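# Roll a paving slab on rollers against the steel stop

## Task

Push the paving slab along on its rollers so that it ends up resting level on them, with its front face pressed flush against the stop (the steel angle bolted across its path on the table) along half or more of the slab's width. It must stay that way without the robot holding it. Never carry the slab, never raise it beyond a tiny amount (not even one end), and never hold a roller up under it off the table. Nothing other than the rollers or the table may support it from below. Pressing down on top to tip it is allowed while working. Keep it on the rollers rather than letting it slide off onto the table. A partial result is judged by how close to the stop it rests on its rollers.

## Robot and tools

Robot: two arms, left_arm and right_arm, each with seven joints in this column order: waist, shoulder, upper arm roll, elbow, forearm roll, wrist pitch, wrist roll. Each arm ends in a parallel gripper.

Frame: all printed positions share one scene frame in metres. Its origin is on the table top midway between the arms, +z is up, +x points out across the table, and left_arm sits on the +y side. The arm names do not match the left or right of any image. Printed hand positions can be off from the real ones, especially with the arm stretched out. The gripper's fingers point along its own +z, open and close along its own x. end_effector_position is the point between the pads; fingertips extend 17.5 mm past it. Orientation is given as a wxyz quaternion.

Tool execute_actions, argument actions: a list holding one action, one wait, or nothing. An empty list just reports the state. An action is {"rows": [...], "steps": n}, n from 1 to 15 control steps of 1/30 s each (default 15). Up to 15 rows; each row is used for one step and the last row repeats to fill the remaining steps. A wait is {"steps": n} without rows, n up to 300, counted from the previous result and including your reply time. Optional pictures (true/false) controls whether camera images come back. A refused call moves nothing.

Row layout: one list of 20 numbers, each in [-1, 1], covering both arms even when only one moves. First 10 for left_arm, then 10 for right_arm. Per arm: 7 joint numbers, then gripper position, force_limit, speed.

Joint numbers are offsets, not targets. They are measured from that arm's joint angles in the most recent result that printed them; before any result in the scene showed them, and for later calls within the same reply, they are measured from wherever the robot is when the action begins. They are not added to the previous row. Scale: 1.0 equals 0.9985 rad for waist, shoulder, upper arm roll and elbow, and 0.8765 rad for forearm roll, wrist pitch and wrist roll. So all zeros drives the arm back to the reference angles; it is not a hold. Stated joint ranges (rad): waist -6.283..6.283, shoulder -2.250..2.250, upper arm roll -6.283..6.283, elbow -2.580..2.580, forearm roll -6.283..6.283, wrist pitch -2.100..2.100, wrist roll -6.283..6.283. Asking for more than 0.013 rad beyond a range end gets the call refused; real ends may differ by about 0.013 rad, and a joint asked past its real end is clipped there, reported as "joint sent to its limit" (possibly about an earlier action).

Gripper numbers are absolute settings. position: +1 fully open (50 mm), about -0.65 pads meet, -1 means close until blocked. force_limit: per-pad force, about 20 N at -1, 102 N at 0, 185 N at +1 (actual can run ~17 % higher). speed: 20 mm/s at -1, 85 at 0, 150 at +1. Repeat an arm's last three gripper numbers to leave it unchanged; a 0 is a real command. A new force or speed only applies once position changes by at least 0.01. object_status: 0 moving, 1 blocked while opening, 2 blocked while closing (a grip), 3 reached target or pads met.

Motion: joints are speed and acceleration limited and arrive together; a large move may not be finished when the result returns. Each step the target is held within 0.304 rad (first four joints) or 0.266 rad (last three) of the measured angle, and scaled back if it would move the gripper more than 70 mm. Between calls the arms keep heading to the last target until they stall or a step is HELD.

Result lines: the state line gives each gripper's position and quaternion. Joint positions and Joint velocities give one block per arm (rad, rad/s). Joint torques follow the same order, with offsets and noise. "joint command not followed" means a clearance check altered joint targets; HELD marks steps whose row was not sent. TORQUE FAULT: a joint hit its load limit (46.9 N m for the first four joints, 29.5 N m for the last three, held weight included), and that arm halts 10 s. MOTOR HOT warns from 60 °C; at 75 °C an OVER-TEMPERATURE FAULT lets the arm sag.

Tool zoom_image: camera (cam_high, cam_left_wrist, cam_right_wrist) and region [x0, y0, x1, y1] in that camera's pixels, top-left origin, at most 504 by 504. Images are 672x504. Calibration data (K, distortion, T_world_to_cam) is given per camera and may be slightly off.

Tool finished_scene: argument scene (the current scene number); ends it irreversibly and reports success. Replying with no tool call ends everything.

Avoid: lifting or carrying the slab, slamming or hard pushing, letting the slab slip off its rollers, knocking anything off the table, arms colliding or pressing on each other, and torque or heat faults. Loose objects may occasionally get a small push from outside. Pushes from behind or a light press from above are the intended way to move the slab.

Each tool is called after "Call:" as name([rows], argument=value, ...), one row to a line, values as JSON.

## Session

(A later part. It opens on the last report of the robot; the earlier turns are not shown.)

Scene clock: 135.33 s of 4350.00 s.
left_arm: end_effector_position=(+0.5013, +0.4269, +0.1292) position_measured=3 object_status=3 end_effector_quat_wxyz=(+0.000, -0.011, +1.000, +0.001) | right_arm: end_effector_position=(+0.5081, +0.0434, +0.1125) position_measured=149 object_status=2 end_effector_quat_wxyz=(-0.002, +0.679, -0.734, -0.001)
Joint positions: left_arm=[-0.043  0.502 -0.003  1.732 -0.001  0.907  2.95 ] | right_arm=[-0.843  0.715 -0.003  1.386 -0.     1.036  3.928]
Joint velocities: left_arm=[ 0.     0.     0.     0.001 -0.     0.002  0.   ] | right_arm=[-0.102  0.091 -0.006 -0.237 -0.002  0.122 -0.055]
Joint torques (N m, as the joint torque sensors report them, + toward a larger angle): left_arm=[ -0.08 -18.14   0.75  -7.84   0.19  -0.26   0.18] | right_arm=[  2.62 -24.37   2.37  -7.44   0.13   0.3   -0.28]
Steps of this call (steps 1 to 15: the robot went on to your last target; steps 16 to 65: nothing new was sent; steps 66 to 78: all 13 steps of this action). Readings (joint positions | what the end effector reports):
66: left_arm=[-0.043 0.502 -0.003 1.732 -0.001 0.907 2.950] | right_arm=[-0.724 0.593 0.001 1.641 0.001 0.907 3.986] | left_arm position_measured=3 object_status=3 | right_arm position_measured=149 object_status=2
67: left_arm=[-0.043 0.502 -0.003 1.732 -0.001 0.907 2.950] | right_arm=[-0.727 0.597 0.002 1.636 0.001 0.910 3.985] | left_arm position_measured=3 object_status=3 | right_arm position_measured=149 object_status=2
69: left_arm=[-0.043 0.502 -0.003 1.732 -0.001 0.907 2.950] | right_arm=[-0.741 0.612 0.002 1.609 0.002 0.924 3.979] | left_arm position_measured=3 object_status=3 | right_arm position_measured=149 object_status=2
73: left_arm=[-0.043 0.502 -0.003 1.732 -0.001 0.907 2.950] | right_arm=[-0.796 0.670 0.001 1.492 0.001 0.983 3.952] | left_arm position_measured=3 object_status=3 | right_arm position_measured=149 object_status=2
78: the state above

Call:
execute_actions([
  {"rows": [[0,0,0,0,0,0,0,1,0,0,-0.129,0.1385,0,-0.273,0,0.158,-0.072,-1,-0.3,0.3]], "steps": 13},
], pictures=false)

Scene clock: 137.50 s of 4350.00 s.
left_arm: end_effector_position=(+0.5013, +0.4269, +0.1292) position_measured=3 object_status=3 end_effector_quat_wxyz=(+0.000, -0.011, +1.000, +0.001) | right_arm: end_effector_position=(+0.5009, +0.1395, +0.1110) position_measured=149 object_status=2 end_effector_quat_wxyz=(-0.002, +0.702, -0.712, -0.003)
Joint positions: left_arm=[-0.043  0.502 -0.003  1.732 -0.001  0.907  2.95 ] | right_arm=[-0.967  0.847 -0.005  1.121 -0.001  1.17   3.866]
Joint velocities: left_arm=[-0.    -0.     0.    -0.     0.    -0.001 -0.   ] | right_arm=[-0.105  0.092 -0.006 -0.237 -0.002  0.122 -0.056]
Joint torques (N m, as the joint torque sensors report them, + toward a larger angle): left_arm=[  0.52 -18.34   0.48  -7.7    0.04  -0.18  -0.01] | right_arm=[  3.7  -27.32   1.8   -8.61   0.79   0.07  -0.05]
Steps of this call (steps 1 to 15: the robot went on to your last target; steps 16 to 52: nothing new was sent; steps 53 to 65: all 13 steps of this action). Readings (joint positions | what the end effector reports):
53: left_arm=[-0.043 0.502 -0.003 1.732 -0.001 0.907 2.950] | right_arm=[-0.849 0.723 -0.001 1.377 0.000 1.041 3.926] | left_arm position_measured=3 object_status=3 | right_arm position_measured=149 object_status=2
54: left_arm=[-0.043 0.502 -0.003 1.732 -0.001 0.907 2.950] | right_arm=[-0.852 0.727 -0.000 1.372 0.001 1.044 3.925] | left_arm position_measured=3 object_status=3 | right_arm position_measured=149 object_status=2
56: left_arm=[-0.043 0.502 -0.003 1.732 -0.001 0.907 2.950] | right_arm=[-0.865 0.742 0.001 1.345 0.001 1.058 3.919] | left_arm position_measured=3 object_status=3 | right_arm position_measured=149 object_status=2
60: left_arm=[-0.043 0.502 -0.003 1.732 -0.001 0.907 2.950] | right_arm=[-0.919 0.801 -0.000 1.228 0.000 1.116 3.891] | left_arm position_measured=3 object_status=3 | right_arm position_measured=149 object_status=2
65: the state above

Call:
execute_actions([
  {"rows": [[0,0,0,0,0,0,0,1,0,0,-0.13,0.137,0,-0.272,0,0.158,-0.071,-1,-0.3,0.3]], "steps": 15},
], pictures=false)

Call:
execute_actions([
  {"steps": 8},
])

Scene clock: 140.00 s of 4350.00 s.
left_arm: end_effector_position=(+0.5013, +0.4269, +0.1292) position_measured=3 object_status=3 end_effector_quat_wxyz=(+0.000, -0.011, +1.000, +0.001) | right_arm: end_effector_position=(+0.4685, +0.2319, +0.1078) position_measured=149 object_status=2 end_effector_quat_wxyz=(-0.001, +0.725, -0.688, -0.004)
Joint positions: left_arm=[-0.043  0.502 -0.003  1.732 -0.001  0.907  2.95 ] | right_arm=[-1.095  0.979 -0.007  0.852 -0.002  1.307  3.804]
Joint velocities: left_arm=[-0.    -0.     0.     0.001 -0.     0.001 -0.   ] | right_arm=[-0.012  0.019  0.024 -0.037  0.016  0.019 -0.003]
Joint torques (N m, as the joint torque sensors report them, + toward a larger angle): left_arm=[  0.25 -18.38   0.6   -7.61  -0.04  -0.08   0.21] | right_arm=[  1.49 -27.8    1.32  -8.8    0.27  -0.05   0.17]
Steps of this call (steps 1 to 15: the robot went on to your last target; steps 16 to 60: nothing new was sent; steps 61 to 75: all 15 steps of this action). Readings (joint positions | what the end effector reports):
61: left_arm=[-0.043 0.502 -0.003 1.732 -0.001 0.907 2.950] | right_arm=[-0.972 0.854 -0.003 1.112 -0.000 1.175 3.864] | left_arm position_measured=3 object_status=3 | right_arm position_measured=149 object_status=2
62: left_arm=[-0.043 0.502 -0.003 1.732 -0.001 0.907 2.950] | right_arm=[-0.975 0.858 -0.002 1.106 0.000 1.178 3.863] | left_arm position_measured=3 object_status=3 | right_arm position_measured=149 object_status=2
64: left_arm=[-0.043 0.502 -0.003 1.732 -0.001 0.907 2.950] | right_arm=[-0.988 0.873 -0.001 1.079 0.001 1.191 3.857] | left_arm position_measured=3 object_status=3 | right_arm position_measured=149 object_status=2
68: left_arm=[-0.043 0.502 -0.003 1.732 -0.001 0.907 2.950] | right_arm=[-1.043 0.932 -0.003 0.963 -0.000 1.250 3.830] | left_arm position_measured=3 object_status=3 | right_arm position_measured=149 object_status=2
75: the state above

Scene clock: 140.27 s of 4350.00 s.
left_arm: end_effector_position=(+0.5013, +0.4269, +0.1292) position_measured=3 object_status=3 end_effector_quat_wxyz=(+0.000, -0.011, +1.000, +0.001) | right_arm: end_effector_position=(+0.4688, +0.2314, +0.1056) position_measured=149 object_status=2 end_effector_quat_wxyz=(+0.000, +0.725, -0.688, -0.003)
Joint positions: left_arm=[-0.043  0.502 -0.003  1.732 -0.001  0.907  2.95 ] | right_arm=[-1.096  0.983 -0.005  0.85  -0.001  1.308  3.804]
Joint velocities: left_arm=[ 0.     0.    -0.001  0.001 -0.     0.    -0.   ] | right_arm=[-0.002  0.004 -0.    -0.001  0.    -0.     0.   ]
Joint torques (N m, as the joint torque sensors report them, + toward a larger angle): left_arm=[  0.28 -18.33   0.61  -7.75  -0.27  -0.18   0.  ] | right_arm=[ -0.19 -28.88   0.38  -9.99  -0.25  -0.16   0.1 ]
Steps of this call (steps 1 to 8: the robot went on to your last target). Readings (joint positions | what the end effector reports):
1: left_arm=[-0.043 0.502 -0.003 1.732 -0.001 0.907 2.950] | right_arm=[-1.096 0.980 -0.006 0.851 -0.002 1.308 3.804] | left_arm position_measured=3 object_status=3 | right_arm position_measured=149 object_status=2
2: left_arm=[-0.043 0.502 -0.003 1.732 -0.001 0.907 2.950] | right_arm=[-1.096 0.980 -0.006 0.850 -0.001 1.308 3.804] | left_arm position_measured=3 object_status=3 | right_arm position_measured=149 object_status=2
4: left_arm=[-0.043 0.502 -0.003 1.732 -0.001 0.907 2.950] | right_arm=[-1.096 0.982 -0.005 0.850 -0.001 1.308 3.804] | left_arm position_measured=3 object_status=3 | right_arm position_measured=149 object_status=2
8: the state above
camera_calibration (this result's frames):
cam_left_wrist: T_world_to_cam=[[-0.999629, -0.0269995, -0.00368198, 0.515015], [-0.0271577, 0.998204, 0.0533953, -0.393419], [0.00223372, 0.0534755, -0.998567, 0.271899], [0, 0, 0, 1]] pos_world=[0.503532, 0.392078, 0.294412]
cam_right_wrist: T_world_to_cam=[[0.0611596, -0.998065, 0.0112404, 0.19531], [-0.997776, -0.0614331, -0.0258543, 0.527182], [0.0264948, -0.00963415, -0.999603, 0.256513], [0, 0, 0, 1]] pos_world=[0.507269, 0.22979, 0.267845]

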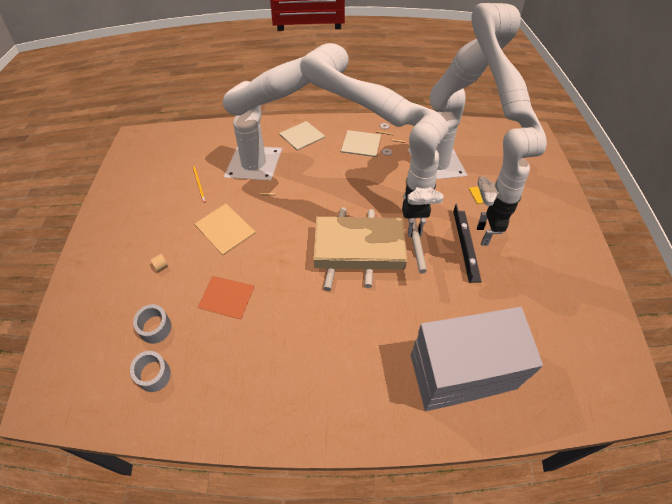

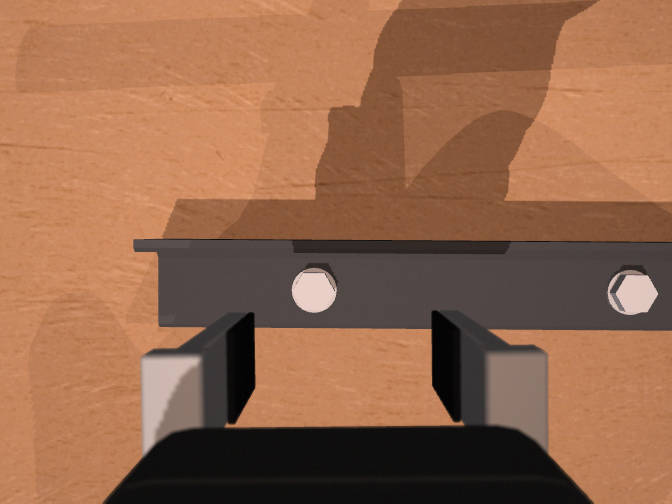

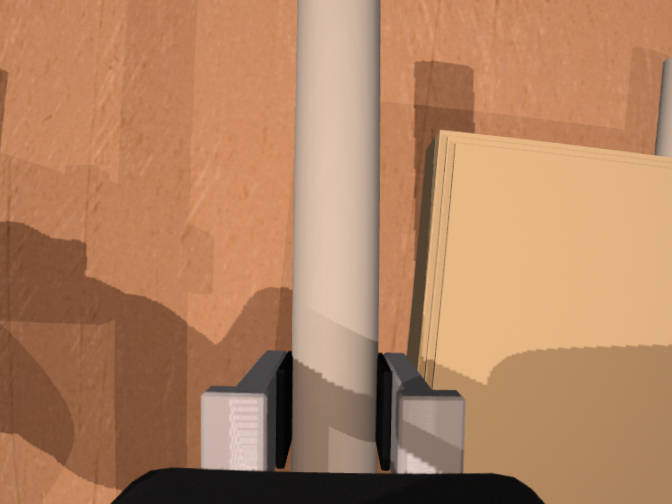

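Call:
execute_actions([
  {"rows": [[0,0,0,0,0,0,0,1,0,0,-0.0097,0.1046,0,0.035,0,-0.1586,-0.01,-1,-0.3,0.3]], "steps": 15},
], pictures=false)

Call:
execute_actions([
  {"steps": 10},
])

Scene clock: 145.00 s of 4350.00 s.
left_arm: end_effector_position=(+0.5013, +0.4269, +0.1292) position_measured=3 object_status=3 end_effector_quat_wxyz=(+0.000, -0.011, +1.000, +0.001) | right_arm: end_effector_position=(+0.4683, +0.2420, +0.0268) position_measured=149 object_status=2 end_effector_quat_wxyz=(+0.000, +0.725, -0.688, -0.003)
Joint positions: left_arm=[-0.043  0.502 -0.003  1.732 -0.001  0.907  2.95 ] | right_arm=[-1.106  1.087 -0.005  0.885 -0.001  1.169  3.795]
Joint velocities: left_arm=[ 0.    -0.    -0.    -0.001  0.    -0.     0.001] | right_arm=[-0.     0.005  0.    -0.002 -0.     0.     0.   ]
Joint torques (N m, as the joint torque sensors report them, + toward a larger angle): left_arm=[  0.18 -18.23   0.31  -7.21  -0.29   0.    -0.05] | right_arm=[ -0.19 -29.14   0.31  -9.75  -0.11  -0.16   0.13]
Steps of this call (steps 1 to 15: the robot went on to your last target; steps 16 to 90: nothing new was sent; then 1.23 s passed at rest; steps 91 to 105: all 15 steps of this action). Readings (joint positions | what the end effector reports):
91: left_arm=[-0.043 0.502 -0.003 1.732 -0.001 0.907 2.950] | right_arm=[-1.097 0.985 -0.005 0.850 -0.001 1.307 3.804] | left_arm position_measured=3 object_status=3 | right_arm position_measured=149 object_status=2
92: left_arm=[-0.043 0.502 -0.003 1.732 -0.001 0.907 2.950] | right_arm=[-1.097 0.990 -0.005 0.850 -0.001 1.301 3.803] | left_arm position_measured=3 object_status=3 | right_arm position_measured=149 object_status=2
94: left_arm=[-0.043 0.502 -0.003 1.732 -0.001 0.907 2.950] | right_arm=[-1.100 1.018 -0.005 0.858 -0.001 1.265 3.801] | left_arm position_measured=3 object_status=3 | right_arm position_measured=149 object_status=2
98: left_arm=[-0.043 0.502 -0.003 1.732 -0.001 0.907 2.950] | right_arm=[-1.106 1.081 -0.006 0.884 -0.002 1.178 3.796] | left_arm position_measured=3 object_status=3 | right_arm position_measured=149 object_status=2
105: the state above

Scene clock: 145.33 s of 4350.00 s.
left_arm: end_effector_position=(+0.5013, +0.4269, +0.1292) position_measured=3 object_status=3 end_effector_quat_wxyz=(+0.000, -0.011, +1.000, +0.001) | right_arm: end_effector_position=(+0.4682, +0.2419, +0.0265) position_measured=149 object_status=2 end_effector_quat_wxyz=(+0.000, +0.725, -0.688, -0.003)
Joint positions: left_arm=[-0.043  0.502 -0.003  1.732 -0.001  0.907  2.95 ] | right_arm=[-1.106  1.087 -0.005  0.885 -0.001  1.169  3.795]
Joint velocities: left_arm=[ 0.     0.     0.    -0.     0.     0.     0.001] | right_arm=[ 0.     0.    -0.001  0.    -0.    -0.    -0.   ]
Joint torques (N m, as the joint torque sensors report them, + toward a larger angle): left_arm=[  0.24 -18.08   0.22  -7.79  -0.19  -0.19   0.14] | right_arm=[ -0.03 -29.59   0.46  -9.29  -0.27  -0.19   0.15]
Steps of this call (steps 1 to 10: the robot went on to your last target). Readings (joint positions | what the end effector reports):
1: left_arm=[-0.043 0.502 -0.003 1.732 -0.001 0.907 2.950] | right_arm=[-1.106 1.087 -0.005 0.885 -0.001 1.169 3.795] | left_arm position_measured=3 object_status=3 | right_arm position_measured=149 object_status=2
2: left_arm=[-0.043 0.502 -0.003 1.732 -0.001 0.907 2.950] | right_arm=[-1.106 1.087 -0.005 0.885 -0.001 1.169 3.795] | left_arm position_measured=3 object_status=3 | right_arm position_measured=149 object_status=2
4: left_arm=[-0.043 0.502 -0.003 1.732 -0.001 0.907 2.950] | right_arm=[-1.106 1.087 -0.005 0.885 -0.001 1.169 3.795] | left_arm position_measured=3 object_status=3 | right_arm position_measured=149 object_status=2
8: left_arm=[-0.043 0.502 -0.003 1.732 -0.001 0.907 2.950] | right_arm=[-1.106 1.087 -0.005 0.885 -0.001 1.169 3.795] | left_arm position_measured=3 object_status=3 | right_arm position_measured=149 object_status=2
10: the state above
camera_calibration (this result's frames):
cam_left_wrist: T_world_to_cam=[[-0.999629, -0.0269996, -0.00368489, 0.515017], [-0.027158, 0.998204, 0.0533956, -0.393419], [0.00223661, 0.0534759, -0.998567, 0.271897], [0, 0, 0, 1]] pos_world=[0.503533, 0.392078, 0.294412]
cam_right_wrist: T_world_to_cam=[[0.0614184, -0.998047, 0.0114268, 0.206564], [-0.997771, -0.0616926, -0.0254273, 0.525217], [0.0260825, -0.00983966, -0.999611, 0.177728], [0, 0, 0, 1]] pos_world=[0.506724, 0.240312, 0.188653]

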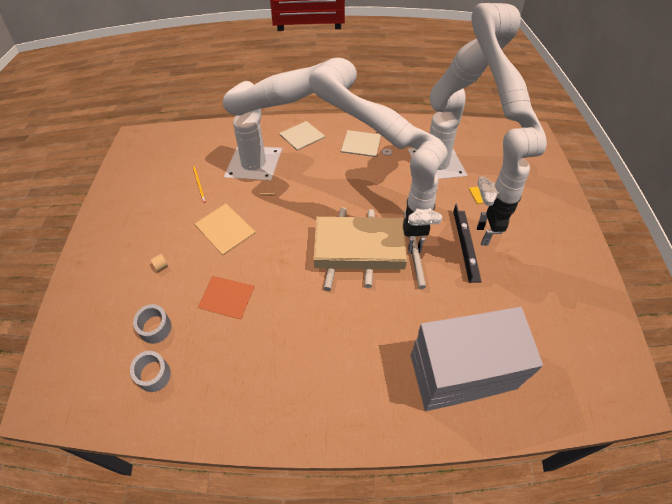

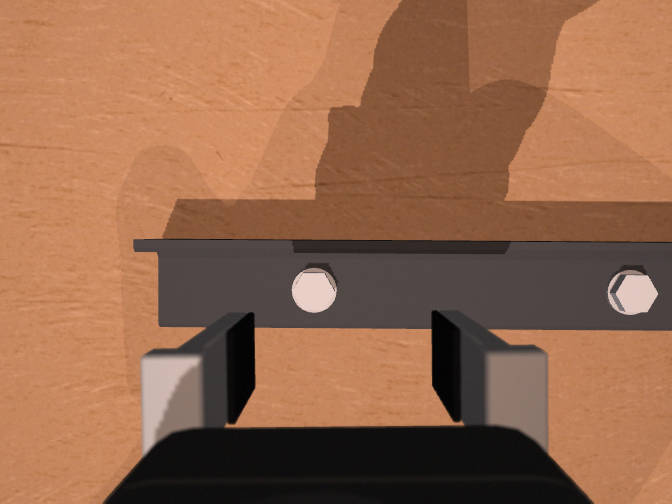

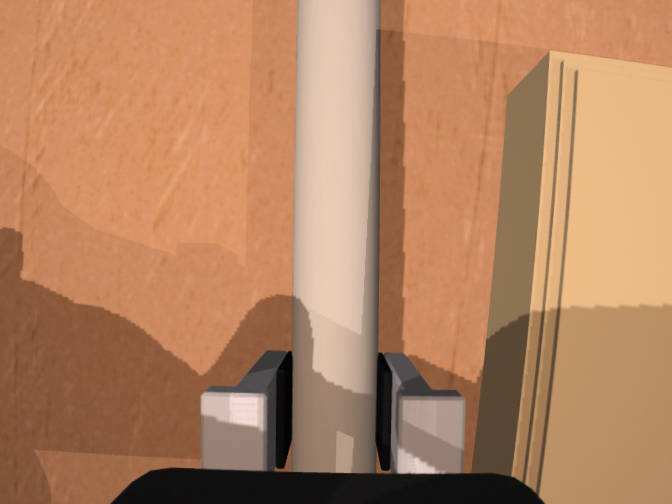

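Call:
execute_actions([
  {"rows": [[0,0,0,0,0,0,0,1,0,0,0,0.006,0,0.0034,0,-0.0107,0,-1,-0.3,0.3]], "steps": 12},
], pictures=false)

Scene clock: 149.77 s of 4350.00 s.
left_arm: end_effector_position=(+0.5013, +0.4269, +0.1292) position_measured=3 object_status=3 end_effector_quat_wxyz=(+0.000, -0.011, +1.000, +0.001) | right_arm: end_effector_position=(+0.4684, +0.2422, +0.0222) position_measured=149 object_status=2 end_effector_quat_wxyz=(-0.000, +0.725, -0.688, -0.003)
Joint positions: left_arm=[-0.043  0.502 -0.003  1.732 -0.001  0.907  2.95 ] | right_arm=[-1.106  1.093 -0.005  0.888 -0.001  1.16   3.795]
Joint velocities: left_arm=[-0.    -0.     0.    -0.     0.001 -0.    -0.   ] | right_arm=[-0.     0.     0.     0.     0.    -0.001 -0.   ]
Joint torques (N m, as the joint torque sensors report them, + toward a larger angle): left_arm=[  0.22 -18.12   0.69  -7.92   0.11  -0.13  -0.06] | right_arm=[  0.01 -28.4    0.26  -8.73  -0.13  -0.02   0.03]
Steps of this call (steps 1 to 15: the robot went on to your last target; steps 16 to 90: nothing new was sent; then 1.03 s passed at rest; steps 91 to 102: all 12 steps of this action). Readings (joint positions | what the end effector reports):
91: left_arm=[-0.043 0.502 -0.003 1.732 -0.001 0.907 2.950] | right_arm=[-1.106 1.088 -0.005 0.885 -0.001 1.168 3.795] | left_arm position_measured=3 object_status=3 | right_arm position_measured=149 object_status=2
92: left_arm=[-0.043 0.502 -0.003 1.732 -0.001 0.907 2.950] | right_arm=[-1.106 1.090 -0.005 0.886 -0.001 1.164 3.795] | left_arm position_measured=3 object_status=3 | right_arm position_measured=149 object_status=2
94: left_arm=[-0.043 0.502 -0.003 1.732 -0.001 0.907 2.950] | right_arm=[-1.106 1.092 -0.005 0.888 -0.001 1.161 3.795] | left_arm position_measured=3 object_status=3 | right_arm position_measured=149 object_status=2
98: left_arm=[-0.043 0.502 -0.003 1.732 -0.001 0.907 2.950] | right_arm=[-1.106 1.093 -0.005 0.888 -0.001 1.160 3.795] | left_arm position_measured=3 object_status=3 | right_arm position_measured=149 object_status=2
102: the state above

Call:
execute_actions([
  {"rows": [[0,0,0,0,0,0,0,1,0,0,0,0,0,0,0,0,0,0.3,-0.3,-0.5]], "steps": 12},
])

Scene clock: 154.60 s of 4350.00 s.
left_arm: end_effector_position=(+0.5013, +0.4269, +0.1292) position_measured=3 object_status=3 end_effector_quat_wxyz=(+0.000, -0.011, +1.000, +0.001) | right_arm: end_effector_position=(+0.4684, +0.2422, +0.0222) position_measured=107 object_status=3 end_effector_quat_wxyz=(-0.000, +0.725, -0.688, -0.003)
Joint positions: left_arm=[-0.043  0.502 -0.003  1.732 -0.001  0.907  2.95 ] | right_arm=[-1.106  1.093 -0.005  0.888 -0.001  1.16   3.795]
Joint velocities: left_arm=[ 0.    -0.     0.    -0.     0.001 -0.001  0.001] | right_arm=[-0.  0.  0.  0. -0. -0.  0.]
Joint torques (N m, as the joint torque sensors report them, + toward a larger angle): left_arm=[ -0.07 -18.15   0.71  -7.66  -0.12  -0.02   0.12] | right_arm=[  0.15 -29.06   0.29  -9.07   0.09  -0.12   0.18]
Steps of this call (steps 1 to 15: the robot went on to your last target; steps 16 to 90: nothing new was sent; then 1.43 s passed at rest; steps 91 to 102: all 12 steps of this action). Readings (joint positions | what the end effector reports):
91: left_arm=[-0.043 0.502 -0.003 1.732 -0.001 0.907 2.950] | right_arm=[-1.106 1.092 -0.005 0.888 -0.001 1.160 3.795] | left_arm position_measured=3 object_status=3 | right_arm position_measured=143 object_status=0
92: left_arm=[-0.043 0.502 -0.003 1.732 -0.001 0.907 2.950] | right_arm=[-1.106 1.092 -0.005 0.888 -0.001 1.160 3.795] | left_arm position_measured=3 object_status=3 | right_arm position_measured=134 object_status=0
94: left_arm=[-0.043 0.502 -0.003 1.732 -0.001 0.907 2.950] | right_arm=[-1.106 1.092 -0.005 0.888 -0.001 1.160 3.795] | left_arm position_measured=3 object_status=3 | right_arm position_measured=117 object_status=0
98: left_arm=[-0.043 0.502 -0.003 1.732 -0.001 0.907 2.950] | right_arm=[-1.106 1.092 -0.005 0.888 -0.001 1.160 3.795] | left_arm position_measured=3 object_status=3 | right_arm position_measured=107 object_status=0
102: the state above
camera_calibration (this result's frames):
cam_left_wrist: T_world_to_cam=[[-0.999629, -0.0269994, -0.00369101, 0.515021], [-0.027158, 0.998204, 0.0533964, -0.39342], [0.00224271, 0.0534768, -0.998567, 0.271894], [0, 0, 0, 1]] pos_world=[0.503536, 0.392078, 0.294412]
cam_right_wrist: T_world_to_cam=[[0.0613823, -0.998057, 0.0107211, 0.206877], [-0.997755, -0.0616447, -0.0261593, 0.525321], [0.0267693, -0.00909129, -0.9996, 0.17292], [0, 0, 0, 1]] pos_world=[0.506815, 0.240431, 0.184375]

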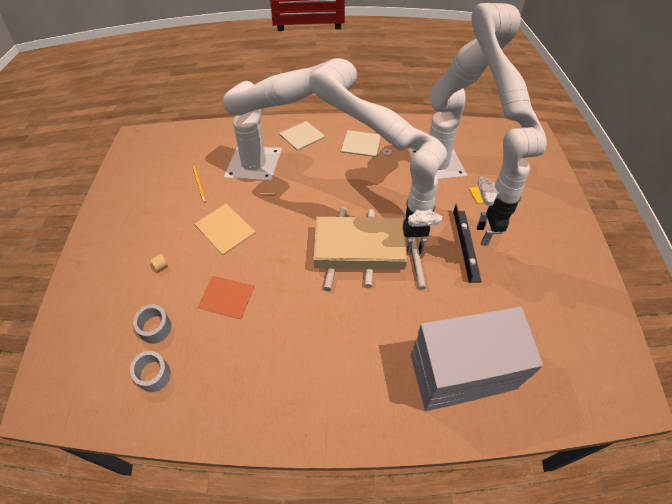

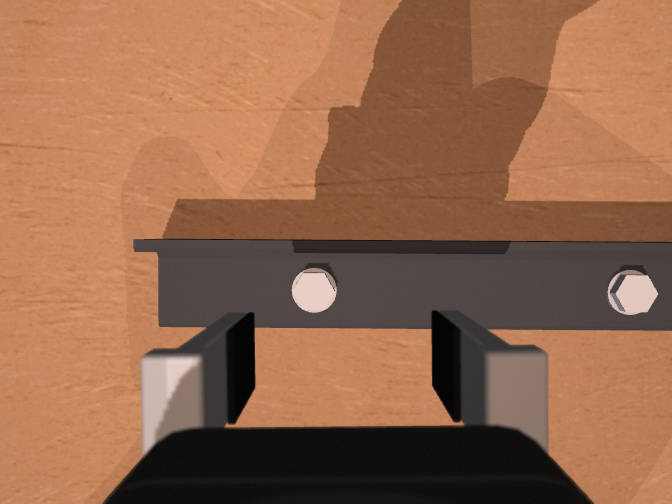

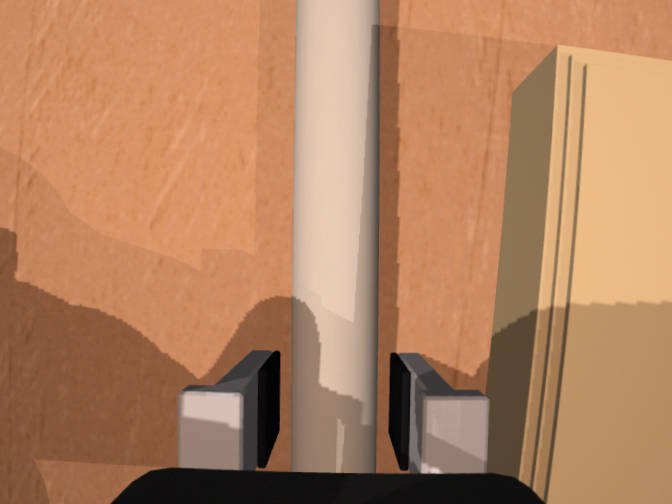

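Call:
execute_actions([
  {"rows": [[0,0,0,0,0,0,0,1,0,0,0,-0.084,0,-0.093,0,0.203,0,0.3,-0.3,-0.5]], "steps": 13},
], pictures=false)

Scene clock: 163.27 s of 4350.00 s.
left_arm: end_effector_position=(+0.5013, +0.4269, +0.1292) position_measured=3 object_status=3 end_effector_quat_wxyz=(+0.000, -0.011, +1.000, +0.001) | right_arm: end_effector_position=(+0.4683, +0.2418, +0.1053) position_measured=107 object_status=3 end_effector_quat_wxyz=(+0.000, +0.726, -0.688, -0.003)
Joint positions: left_arm=[-0.043  0.502 -0.003  1.732 -0.001  0.907  2.95 ] | right_arm=[-1.106  1.009 -0.005  0.795 -0.001  1.338  3.795]
Joint velocities: left_arm=[ 0.    -0.     0.001 -0.001  0.001  0.     0.   ] | right_arm=[-0.001 -0.001 -0.     0.006 -0.     0.002  0.   ]
Joint torques (N m, as the joint torque sensors report them, + toward a larger angle): left_arm=[  0.19 -18.24   0.25  -7.75  -0.09  -0.16   0.08] | right_arm=[ -0.12 -28.61   0.23 -10.18  -0.07   0.01   0.04]
Steps of this call (steps 1 to 15: the robot went on to your last target; steps 16 to 90: nothing new was sent; then 5.23 s passed at rest; steps 91 to 103: all 13 steps of this action). Readings (joint positions | what the end effector reports):
91: left_arm=[-0.043 0.502 -0.003 1.732 -0.001 0.907 2.950] | right_arm=[-1.106 1.091 -0.005 0.887 -0.001 1.161 3.795] | left_arm position_measured=3 object_status=3 | right_arm position_measured=107 object_status=3
92: left_arm=[-0.043 0.502 -0.003 1.732 -0.001 0.907 2.950] | right_arm=[-1.106 1.087 -0.005 0.883 -0.001 1.171 3.795] | left_arm position_measured=3 object_status=3 | right_arm position_measured=107 object_status=3
94: left_arm=[-0.043 0.502 -0.003 1.732 -0.001 0.907 2.950] | right_arm=[-1.106 1.063 -0.005 0.858 -0.001 1.222 3.795] | left_arm position_measured=3 object_status=3 | right_arm position_measured=107 object_status=3
98: left_arm=[-0.043 0.502 -0.003 1.732 -0.001 0.907 2.950] | right_arm=[-1.106 1.012 -0.005 0.797 -0.001 1.330 3.795] | left_arm position_measured=3 object_status=3 | right_arm position_measured=107 object_status=3
103: the state above

Call:
execute_actions([
  {"rows": [[0,0,0,0,0,0,0,1,0,0,0.148,-0.146,0.005,0.300,0,-0.177,-0.3,1,-0.3,0]], "steps": 14},
], pictures=false)

Scene clock: 165.47 s of 4350.00 s.
left_arm: end_effector_position=(+0.5013, +0.4269, +0.1292) position_measured=3 object_status=3 end_effector_quat_wxyz=(+0.000, -0.011, +1.000, +0.001) | right_arm: end_effector_position=(+0.5082, +0.1320, +0.1072) position_measured=3 object_status=0 end_effector_quat_wxyz=(-0.000, -0.574, +0.819, -0.001)
Joint positions: left_arm=[-0.043  0.502 -0.003  1.732 -0.001  0.907  2.95 ] | right_arm=[-0.964  0.871  0.002  1.084 -0.     1.188  3.54 ]
Joint velocities: left_arm=[ 0.    -0.     0.     0.001  0.    -0.    -0.001] | right_arm=[ 0.126 -0.108  0.008  0.277  0.001 -0.141 -0.246]
Joint torques (N m, as the joint torque sensors report them, + toward a larger angle): left_arm=[  0.21 -18.2    0.13  -7.67  -0.11  -0.13   0.23] | right_arm=[ -3.61 -25.77  -1.31 -10.22  -0.51  -0.49   0.19]
Steps of this call (steps 1 to 15: the robot went on to your last target; steps 16 to 52: nothing new was sent; steps 53 to 66: all 14 steps of this action). Readings (joint positions | what the end effector reports):
53: left_arm=[-0.043 0.502 -0.003 1.732 -0.001 0.907 2.950] | right_arm=[-1.106 1.008 -0.005 0.796 -0.001 1.337 3.794] | left_arm position_measured=3 object_status=3 | right_arm position_measured=97 object_status=0
54: left_arm=[-0.043 0.502 -0.003 1.732 -0.001 0.907 2.950] | right_arm=[-1.103 1.005 -0.006 0.802 -0.002 1.334 3.790] | left_arm position_measured=3 object_status=3 | right_arm position_measured=83 object_status=0
56: left_arm=[-0.043 0.502 -0.003 1.732 -0.001 0.907 2.950] | right_arm=[-1.089 0.990 -0.007 0.829 -0.003 1.320 3.767] | left_arm position_measured=3 object_status=3 | right_arm position_measured=55 object_status=0
60: left_arm=[-0.043 0.502 -0.003 1.732 -0.001 0.907 2.950] | right_arm=[-1.032 0.932 -0.004 0.943 -0.002 1.261 3.666] | left_arm position_measured=3 object_status=3 | right_arm position_measured=5 object_status=0
66: the state above

Call:
execute_actions([
  {"rows": [[0.2629,-0.0024,0.003,0.173,0,-0.194,0.3,1,0,0,0.147,-0.146,0,0.298,0,-0.175,-0.3,1,-0.3,0]], "steps": 14},
], pictures=false)

Scene clock: 167.47 s of 4350.00 s.
left_arm: end_effector_position=(+0.4681, +0.3119, +0.0909) position_measured=3 object_status=3 end_effector_quat_wxyz=(-0.000, -0.012, +1.000, -0.001) | right_arm: end_effector_position=(+0.5125, +0.0168, +0.1067) position_measured=3 object_status=3 end_effector_quat_wxyz=(-0.001, -0.399, +0.917, -0.002)
Joint positions: left_arm=[ 0.209  0.5    0.003  1.902 -0.     0.74   3.209] | right_arm=[-0.821  0.732  0.004  1.374  0.001  1.039  3.281]
Joint velocities: left_arm=[ 0.11   0.002  0.008  0.101  0.001 -0.097  0.152] | right_arm=[ 0.087 -0.076  0.003  0.209  0.    -0.105 -0.186]
Joint torques (N m, as the joint torque sensors report them, + toward a larger angle): left_arm=[ -2.86 -17.88  -1.86  -7.87  -0.82  -0.59  -0.08] | right_arm=[ -2.74 -23.28  -1.77 -10.    -0.5   -0.71   0.21]
Steps of this call (steps 1 to 30: the robot went on to your last target; steps 31 to 46: nothing new was sent; steps 47 to 60: all 14 steps of this action). Readings (joint positions | what the end effector reports):
47: left_arm=[-0.042 0.502 -0.003 1.733 -0.001 0.906 2.951] | right_arm=[-0.958 0.862 -0.000 1.095 -0.001 1.182 3.531] | left_arm position_measured=3 object_status=3 | right_arm position_measured=3 object_status=3
48: left_arm=[-0.035 0.501 -0.004 1.736 -0.002 0.903 2.955] | right_arm=[-0.955 0.859 -0.001 1.101 -0.002 1.179 3.527] | left_arm position_measured=3 object_status=3 | right_arm position_measured=3 object_status=3
50: left_arm=[-0.005 0.501 -0.006 1.754 -0.002 0.885 2.982] | right_arm=[-0.941 0.844 -0.002 1.128 -0.002 1.165 3.504] | left_arm position_measured=3 object_status=3 | right_arm position_measured=3 object_status=3
54: left_arm=[0.103 0.500 -0.002 1.824 -0.001 0.816 3.090] | right_arm=[-0.884 0.788 -0.000 1.242 -0.001 1.106 3.401] | left_arm position_measured=3 object_status=3 | right_arm position_measured=3 object_status=3
60: the state above

Call:
execute_actions([
  {"rows": [[0.0105,0,-0.003,0.003,0,-0.0035,0.034,1,0,0,0.160,-0.160,-0.004,0.324,0,-0.190,-0.794,1,-0.3,0]], "steps": 15},
], pictures=false)

Call:
execute_actions([
  {"steps": 12},
])

Scene clock: 169.53 s of 4350.00 s.
left_arm: end_effector_position=(+0.4676, +0.3090, +0.0903) position_measured=3 object_status=3 end_effector_quat_wxyz=(-0.000, -0.023, +1.000, -0.000) | right_arm: end_effector_position=(+0.4785, -0.0930, +0.1049) position_measured=3 object_status=3 end_effector_quat_wxyz=(-0.001, -0.127, +0.992, -0.001)
Joint positions: left_arm=[ 0.22   0.5    0.     1.905 -0.     0.737  3.239] | right_arm=[-0.679  0.59   0.001  1.664  0.001  0.889  2.856]
Joint velocities: left_arm=[ 0.     0.    -0.001  0.001 -0.001  0.     0.001] | right_arm=[ 0.118 -0.119 -0.008  0.249 -0.001 -0.127 -1.216]
Joint torques (N m, as the joint torque sensors report them, + toward a larger angle): left_arm=[  0.41 -17.08   0.04  -6.43  -0.01  -0.2    0.09] | right_arm=[ -0.77 -20.49  -0.25  -8.01  -0.38  -0.25   0.19]
Steps of this call (steps 1 to 15: the robot went on to your last target; steps 16 to 47: nothing new was sent; steps 48 to 62: all 15 steps of this action). Readings (joint positions | what the end effector reports):
48: left_arm=[0.219 0.499 0.000 1.905 -0.001 0.737 3.214] | right_arm=[-0.816 0.724 0.002 1.382 -0.000 1.034 3.276] | left_arm position_measured=3 object_status=3 | right_arm position_measured=3 object_status=3
49: left_arm=[0.220 0.500 0.000 1.905 -0.001 0.737 3.222] | right_arm=[-0.813 0.721 0.001 1.388 -0.001 1.031 3.272] | left_arm position_measured=3 object_status=3 | right_arm position_measured=3 object_status=3
51: left_arm=[0.220 0.500 0.000 1.905 -0.000 0.737 3.237] | right_arm=[-0.798 0.705 -0.000 1.415 -0.001 1.016 3.249] | left_arm position_measured=3 object_status=3 | right_arm position_measured=3 object_status=3
55: left_arm=[0.220 0.500 0.000 1.905 -0.000 0.737 3.239] | right_arm=[-0.741 0.648 0.000 1.529 -0.000 0.957 3.140] | left_arm position_measured=3 object_status=3 | right_arm position_measured=3 object_status=3
62: the state above

Scene clock: 169.93 s of 4350.00 s.
left_arm: end_effector_position=(+0.4676, +0.3090, +0.0903) position_measured=3 object_status=3 end_effector_quat_wxyz=(-0.000, -0.023, +1.000, -0.000) | right_arm: end_effector_position=(+0.4673, -0.1051, +0.1052) position_measured=3 object_status=3 end_effector_quat_wxyz=(-0.000, +0.016, +1.000, -0.000)
Joint positions: left_arm=[ 0.22   0.5    0.     1.905 -0.     0.737  3.239] | right_arm=[-0.662  0.572  0.     1.698  0.001  0.872  2.585]
Joint velocities: left_arm=[-0.     0.     0.     0.     0.     0.    -0.001] | right_arm=[ 0.003 -0.005 -0.001  0.     0.    -0.     0.   ]
Joint torques (N m, as the joint torque sensors report them, + toward a larger angle): left_arm=[  0.15 -17.68   0.25  -6.74  -0.16  -0.3    0.25] | right_arm=[  0.21 -19.85   0.24  -7.34  -0.28   0.06   0.31]
Steps of this call (steps 1 to 12: the robot went on to your last target). Readings (joint positions | what the end effector reports):
1: left_arm=[0.220 0.500 0.000 1.905 -0.000 0.737 3.239] | right_arm=[-0.676 0.587 0.001 1.672 0.001 0.886 2.815] | left_arm position_measured=3 object_status=3 | right_arm position_measured=3 object_status=3
2: left_arm=[0.220 0.500 0.000 1.905 -0.000 0.737 3.239] | right_arm=[-0.673 0.584 0.001 1.678 0.001 0.883 2.775] | left_arm position_measured=3 object_status=3 | right_arm position_measured=3 object_status=3
4: left_arm=[0.220 0.500 0.000 1.905 -0.000 0.737 3.239] | right_arm=[-0.668 0.579 0.001 1.687 0.001 0.878 2.694] | left_arm position_measured=3 object_status=3 | right_arm position_measured=3 object_status=3
8: left_arm=[0.220 0.500 0.000 1.905 -0.000 0.737 3.239] | right_arm=[-0.663 0.573 0.001 1.697 0.001 0.872 2.589] | left_arm position_measured=3 object_status=3 | right_arm position_measured=3 object_status=3
12: the state above
camera_calibration (this result's frames):
cam_left_wrist: T_world_to_cam=[[-0.998683, -0.0512273, -0.00284546, 0.484977], [-0.0513058, 0.997369, 0.051219, -0.262777], [0.000214166, 0.0512975, -0.998683, 0.240989], [0, 0, 0, 1]] pos_world=[0.470805, 0.274568, 0.255511]
cam_right_wrist: T_world_to_cam=[[-0.999604, 0.0233883, 0.0156353, 0.462081], [0.0228988, 0.999264, -0.0307842, 0.140023], [-0.0163438, -0.030414, -0.999404, 0.270691], [0, 0, 0, 1]] pos_world=[0.463116, -0.142495, 0.267615]

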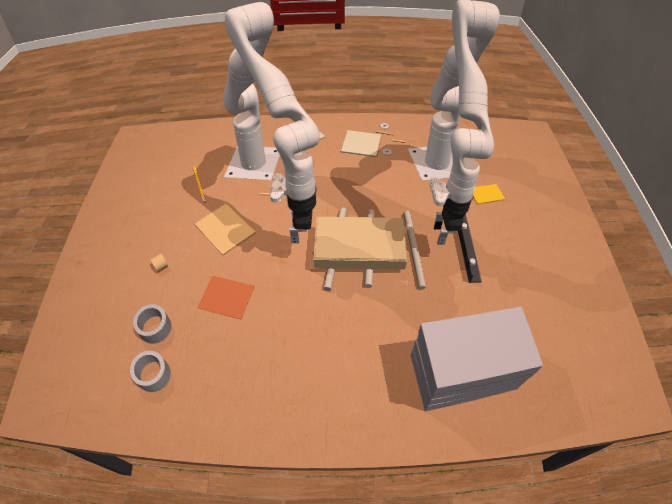

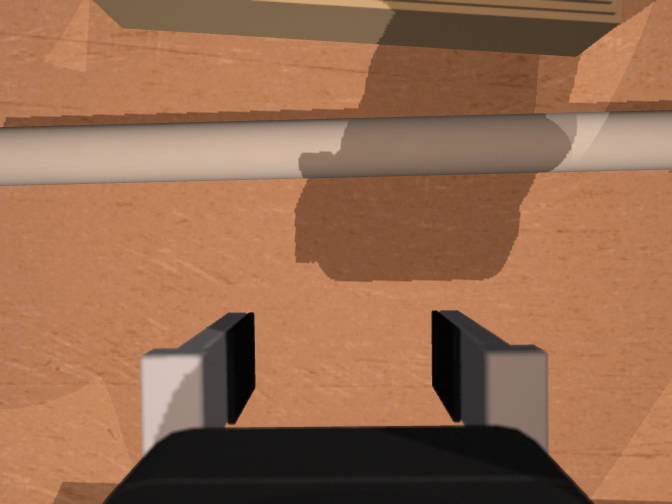

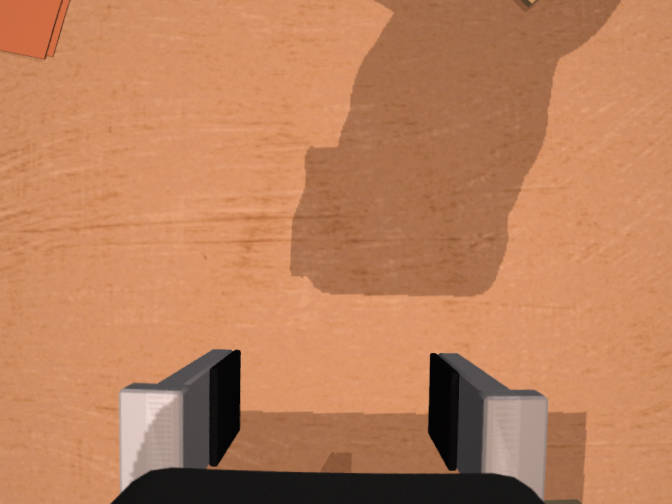

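Call:
execute_actions([
  {"rows": [[0.052,0.1395,0,0.0415,0,-0.207,0.014,1,0,0,0,0.096,0,0.0534,0,-0.1707,0,1,-0.3,0]], "steps": 15},
])

Scene clock: 175.50 s of 4350.00 s.
left_arm: end_effector_position=(+0.4684, +0.2875, +0.0253) position_measured=3 object_status=3 end_effector_quat_wxyz=(+0.001, -0.003, +1.000, -0.000) | right_arm: end_effector_position=(+0.4676, -0.1049, +0.0486) position_measured=3 object_status=3 end_effector_quat_wxyz=(+0.000, +0.016, +1.000, -0.000)
Joint positions: left_arm=[ 0.271  0.637  0.     1.946 -0.     0.556  3.252] | right_arm=[-0.662  0.667  0.     1.751  0.001  0.722  2.585]
Joint velocities: left_arm=[ 0.007  0.017 -0.     0.001  0.    -0.001  0.001] | right_arm=[ 0.     0.008 -0.001  0.    -0.    -0.     0.   ]
Joint torques (N m, as the joint torque sensors report them, + toward a larger angle): left_arm=[  0.07 -18.61   0.35  -4.88   0.1   -0.14   0.2 ] | right_arm=[ -0.18 -20.98   0.39  -6.47  -0.05  -0.1    0.14]
Steps of this call (steps 1 to 30: the robot went on to your last target; steps 31 to 90: nothing new was sent; then 2.07 s passed at rest; steps 91 to 105: all 15 steps of this action). Readings (joint positions | what the end effector reports):
91: left_arm=[0.220 0.501 0.000 1.905 -0.000 0.736 3.239] | right_arm=[-0.662 0.573 0.000 1.698 0.001 0.871 2.585] | left_arm position_measured=3 object_status=3 | right_arm position_measured=3 object_status=3
92: left_arm=[0.223 0.508 -0.000 1.906 -0.000 0.729 3.240] | right_arm=[-0.662 0.579 0.000 1.701 0.001 0.863 2.585] | left_arm position_measured=3 object_status=3 | right_arm position_measured=3 object_status=3
94: left_arm=[0.234 0.537 -0.001 1.914 -0.000 0.695 3.242] | right_arm=[-0.662 0.609 0.000 1.715 0.001 0.821 2.585] | left_arm position_measured=3 object_status=3 | right_arm position_measured=3 object_status=3
98: left_arm=[0.264 0.620 0.001 1.941 0.000 0.582 3.250] | right_arm=[-0.662 0.663 0.000 1.750 0.000 0.729 2.585] | left_arm position_measured=3 object_status=3 | right_arm position_measured=3 object_status=3
105: the state above
camera_calibration (this result's frames):
cam_left_wrist: T_world_to_cam=[[-0.999908, -0.0124225, -0.00535498, 0.474015], [-0.0126791, 0.998623, 0.0508994, -0.256456], [0.00471531, 0.0509626, -0.998689, 0.175177], [0, 0, 0, 1]] pos_world=[0.469894, 0.253064, 0.190539]
cam_right_wrist: T_world_to_cam=[[-0.999622, 0.0233025, 0.0145667, 0.463346], [0.022856, 0.999286, -0.0301009, 0.13806], [-0.0152577, -0.0297565, -0.999441, 0.213738], [0, 0, 0, 1]] pos_world=[0.463277, -0.142398, 0.211025]

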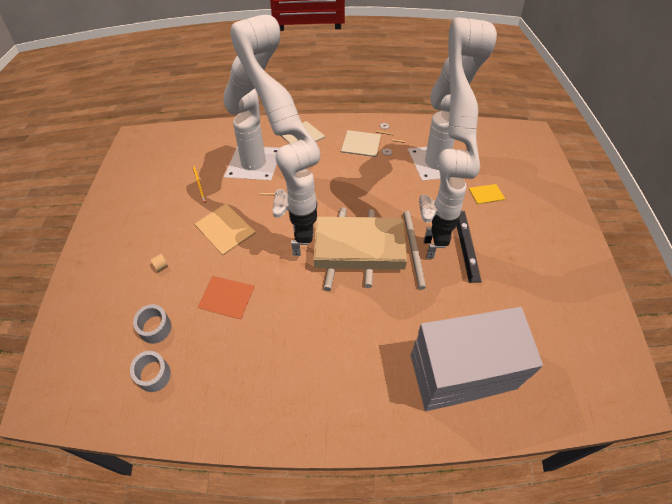

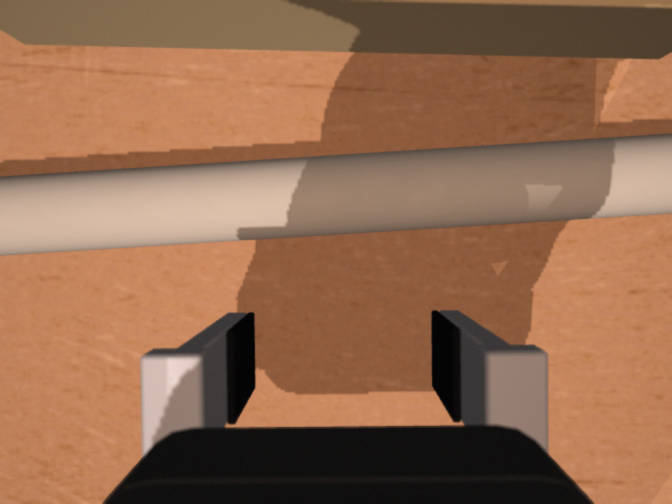

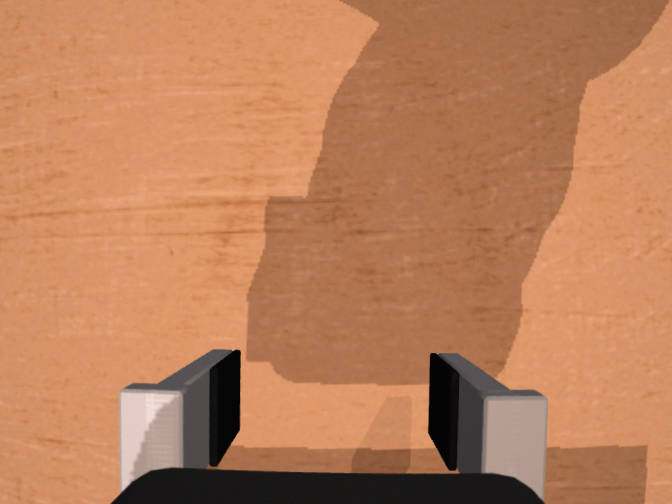

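Call:
execute_actions([
  {"rows": [[0.02,0.003,0,-0.006,0,0.004,0.022,1,0,0,0,0,0,0,0,0,0,1,-0.3,0],[0.03,0.004,0,-0.009,0,0.006,0.034,1,0,0,0,0,0,0,0,0,0,1,-0.3,0],[0.04,0.006,0,-0.012,0,0.008,0.045,1,0,0,0,0,0,0,0,0,0,1,-0.3,0],[0.046,0.007,0,-0.014,0,0.010,0.052,1,0,0,0,0,0,0,0,0,0,1,-0.3,0],[0.052,0.008,0,-0.016,0,0.011,0.058,1,0,0,0,0,0,0,0,0,0,1,-0.3,0],[0.058,0.009,0,-0.018,0,0.012,0.065,1,0,0,0,0,0,0,0,0,0,1,-0.3,0],[0.064,0.009,0,-0.020,0,0.013,0.072,1,0,0,0,0,0,0,0,0,0,1,-0.3,0],[0.070,0.010,0,-0.022,0,0.015,0.079,1,0,0,0,0,0,0,0,0,0,1,-0.3,0],[0.076,0.011,0,-0.024,0,0.016,0.085,1,0,0,0,0,0,0,0,0,0,1,-0.3,0],[0.082,0.012,0,-0.025,0,0.017,0.092,1,0,0,0,0,0,0,0,0,0,1,-0.3,0],[0.088,0.013,0,-0.027,0,0.019,0.099,1,0,0,0,0,0,0,0,0,0,1,-0.3,0],[0.094,0.014,0,-0.029,0,0.020,0.105,1,0,0,0,0,0,0,0,0,0,1,-0.3,0],[0.100,0.015,0,-0.031,0,0.021,0.112,1,0,0,0,0,0,0,0,0,0,1,-0.3,0],[0.106,0.016,0,-0.033,0,0.022,0.119,1,0,0,0,0,0,0,0,0,0,1,-0.3,0],[0.112,0.0165,0,-0.035,0,0.0236,0.126,1,0,0,0,0,0,0,0,0,0,1,-0.3,0]], "steps": 15},
], pictures=false)

Call:
execute_actions([
  {"steps": 12},
])

Scene clock: 179.90 s of 4350.00 s.
left_arm: end_effector_position=(+0.4679, +0.2452, +0.0242) position_measured=3 object_status=3 end_effector_quat_wxyz=(-0.000, -0.003, +1.000, -0.000) | right_arm: end_effector_position=(+0.4676, -0.1049, +0.0486) position_measured=3 object_status=3 end_effector_quat_wxyz=(+0.000, +0.016, +1.000, -0.000)
Joint positions: left_arm=[ 0.37   0.652  0.     1.915 -0.     0.574  3.349] | right_arm=[-0.662  0.667  0.     1.751  0.001  0.722  2.585]
Joint velocities: left_arm=[ 0.18   0.025  0.001 -0.058  0.     0.033  0.18 ] | right_arm=[ 0.001 -0.    -0.001 -0.    -0.     0.    -0.   ]
Joint torques (N m, as the joint torque sensors report them, + toward a larger angle): left_arm=[  0.23 -18.31   0.21  -4.95  -0.06   0.19   0.12] | right_arm=[ -0.09 -20.21   0.16  -6.39   0.1   -0.03   0.  ]
Steps of this call (steps 1 to 15: the robot went on to your last target; steps 16 to 90: nothing new was sent; then 0.90 s passed at rest; steps 91 to 105: all 15 steps of this action). Readings (joint positions | what the end effector reports):
91: left_arm=[0.273 0.639 -0.000 1.946 -0.000 0.556 3.252] | right_arm=[-0.662 0.668 0.000 1.751 0.001 0.722 2.585] | left_arm position_measured=3 object_status=3 | right_arm position_measured=3 object_status=3
92: left_arm=[0.280 0.640 -0.002 1.944 -0.001 0.557 3.257] | right_arm=[-0.662 0.668 0.000 1.751 0.001 0.722 2.585] | left_arm position_measured=3 object_status=3 | right_arm position_measured=3 object_status=3
94: left_arm=[0.299 0.642 -0.001 1.939 -0.000 0.560 3.276] | right_arm=[-0.662 0.667 0.000 1.751 0.001 0.722 2.585] | left_arm position_measured=3 object_status=3 | right_arm position_measured=3 object_status=3
98: left_arm=[0.328 0.646 0.001 1.929 -0.000 0.566 3.308] | right_arm=[-0.662 0.667 0.000 1.751 0.001 0.722 2.585] | left_arm position_measured=3 object_status=3 | right_arm position_measured=3 object_status=3
105: the state above

Scene clock: 180.30 s of 4350.00 s.
left_arm: end_effector_position=(+0.4678, +0.2399, +0.0242) position_measured=3 object_status=3 end_effector_quat_wxyz=(-0.000, -0.003, +1.000, -0.000) | right_arm: end_effector_position=(+0.4676, -0.1049, +0.0487) position_measured=3 object_status=3 end_effector_quat_wxyz=(+0.000, +0.016, +1.000, -0.000)
Joint positions: left_arm=[ 0.383  0.654  0.     1.911 -0.     0.576  3.362] | right_arm=[-0.662  0.667  0.     1.751  0.001  0.722  2.585]
Joint velocities: left_arm=[ 0.002  0.    -0.001 -0.     0.    -0.001 -0.   ] | right_arm=[-0.     0.     0.     0.     0.    -0.001  0.   ]
Joint torques (N m, as the joint torque sensors report them, + toward a larger angle): left_arm=[  0.32 -18.97   0.69  -5.46   0.17  -0.14   0.44] | right_arm=[  0.02 -20.59   0.04  -6.61  -0.12  -0.02   0.13]
Steps of this call (steps 1 to 12: the robot went on to your last target). Readings (joint positions | what the end effector reports):
1: left_arm=[0.376 0.653 0.000 1.914 -0.000 0.575 3.355] | right_arm=[-0.662 0.667 0.000 1.751 0.001 0.722 2.585] | left_arm position_measured=3 object_status=3 | right_arm position_measured=3 object_status=3
2: left_arm=[0.379 0.653 0.001 1.912 0.000 0.576 3.359] | right_arm=[-0.662 0.667 0.000 1.751 0.001 0.722 2.585] | left_arm position_measured=3 object_status=3 | right_arm position_measured=3 object_status=3
4: left_arm=[0.381 0.654 0.001 1.912 0.000 0.576 3.362] | right_arm=[-0.662 0.667 0.000 1.751 0.001 0.722 2.585] | left_arm position_measured=3 object_status=3 | right_arm position_measured=3 object_status=3
8: left_arm=[0.382 0.654 0.000 1.911 -0.000 0.576 3.362] | right_arm=[-0.662 0.667 0.000 1.751 0.001 0.722 2.585] | left_arm position_measured=3 object_status=3 | right_arm position_measured=3 object_status=3
12: the state above
camera_calibration (this result's frames):
cam_left_wrist: T_world_to_cam=[[-0.999932, -0.0112375, -0.00317871, 0.472447], [-0.0113855, 0.998626, 0.051158, -0.209462], [0.00259945, 0.0511907, -0.998686, 0.177499], [0, 0, 0, 1]] pos_world=[0.469568, 0.205397, 0.189483]
cam_right_wrist: T_world_to_cam=[[-0.999622, 0.0233022, 0.0145623, 0.463349], [0.0228559, 0.999286, -0.0300985, 0.138059], [-0.0152533, -0.0297543, -0.999441, 0.213737], [0, 0, 0, 1]] pos_world=[0.463279, -0.142397, 0.211025]

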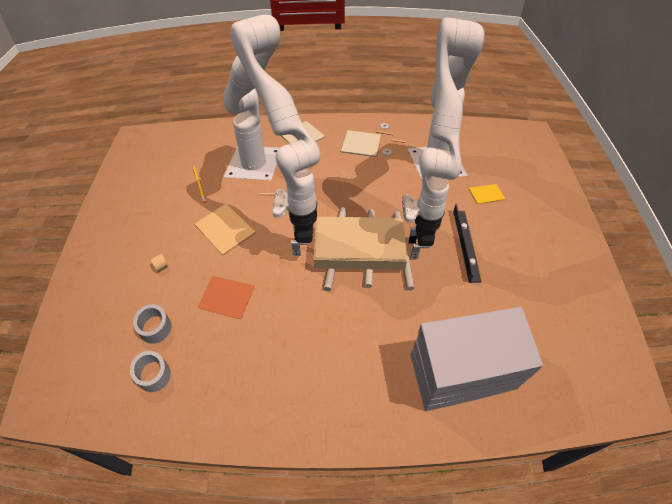

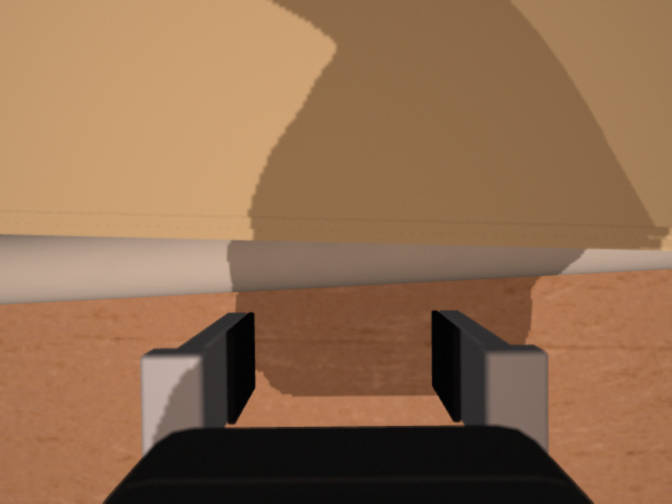

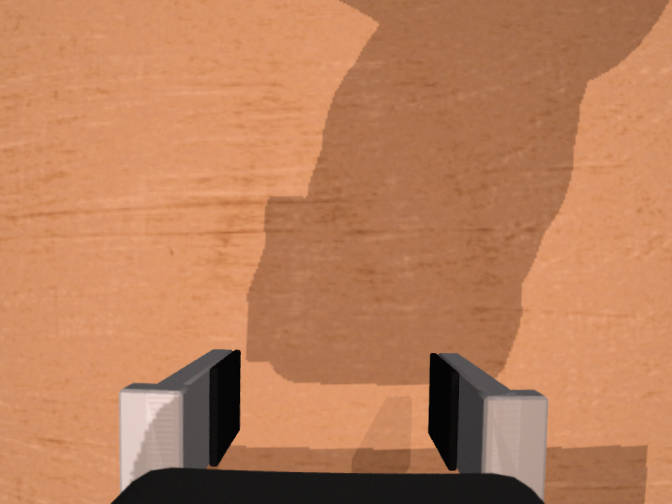

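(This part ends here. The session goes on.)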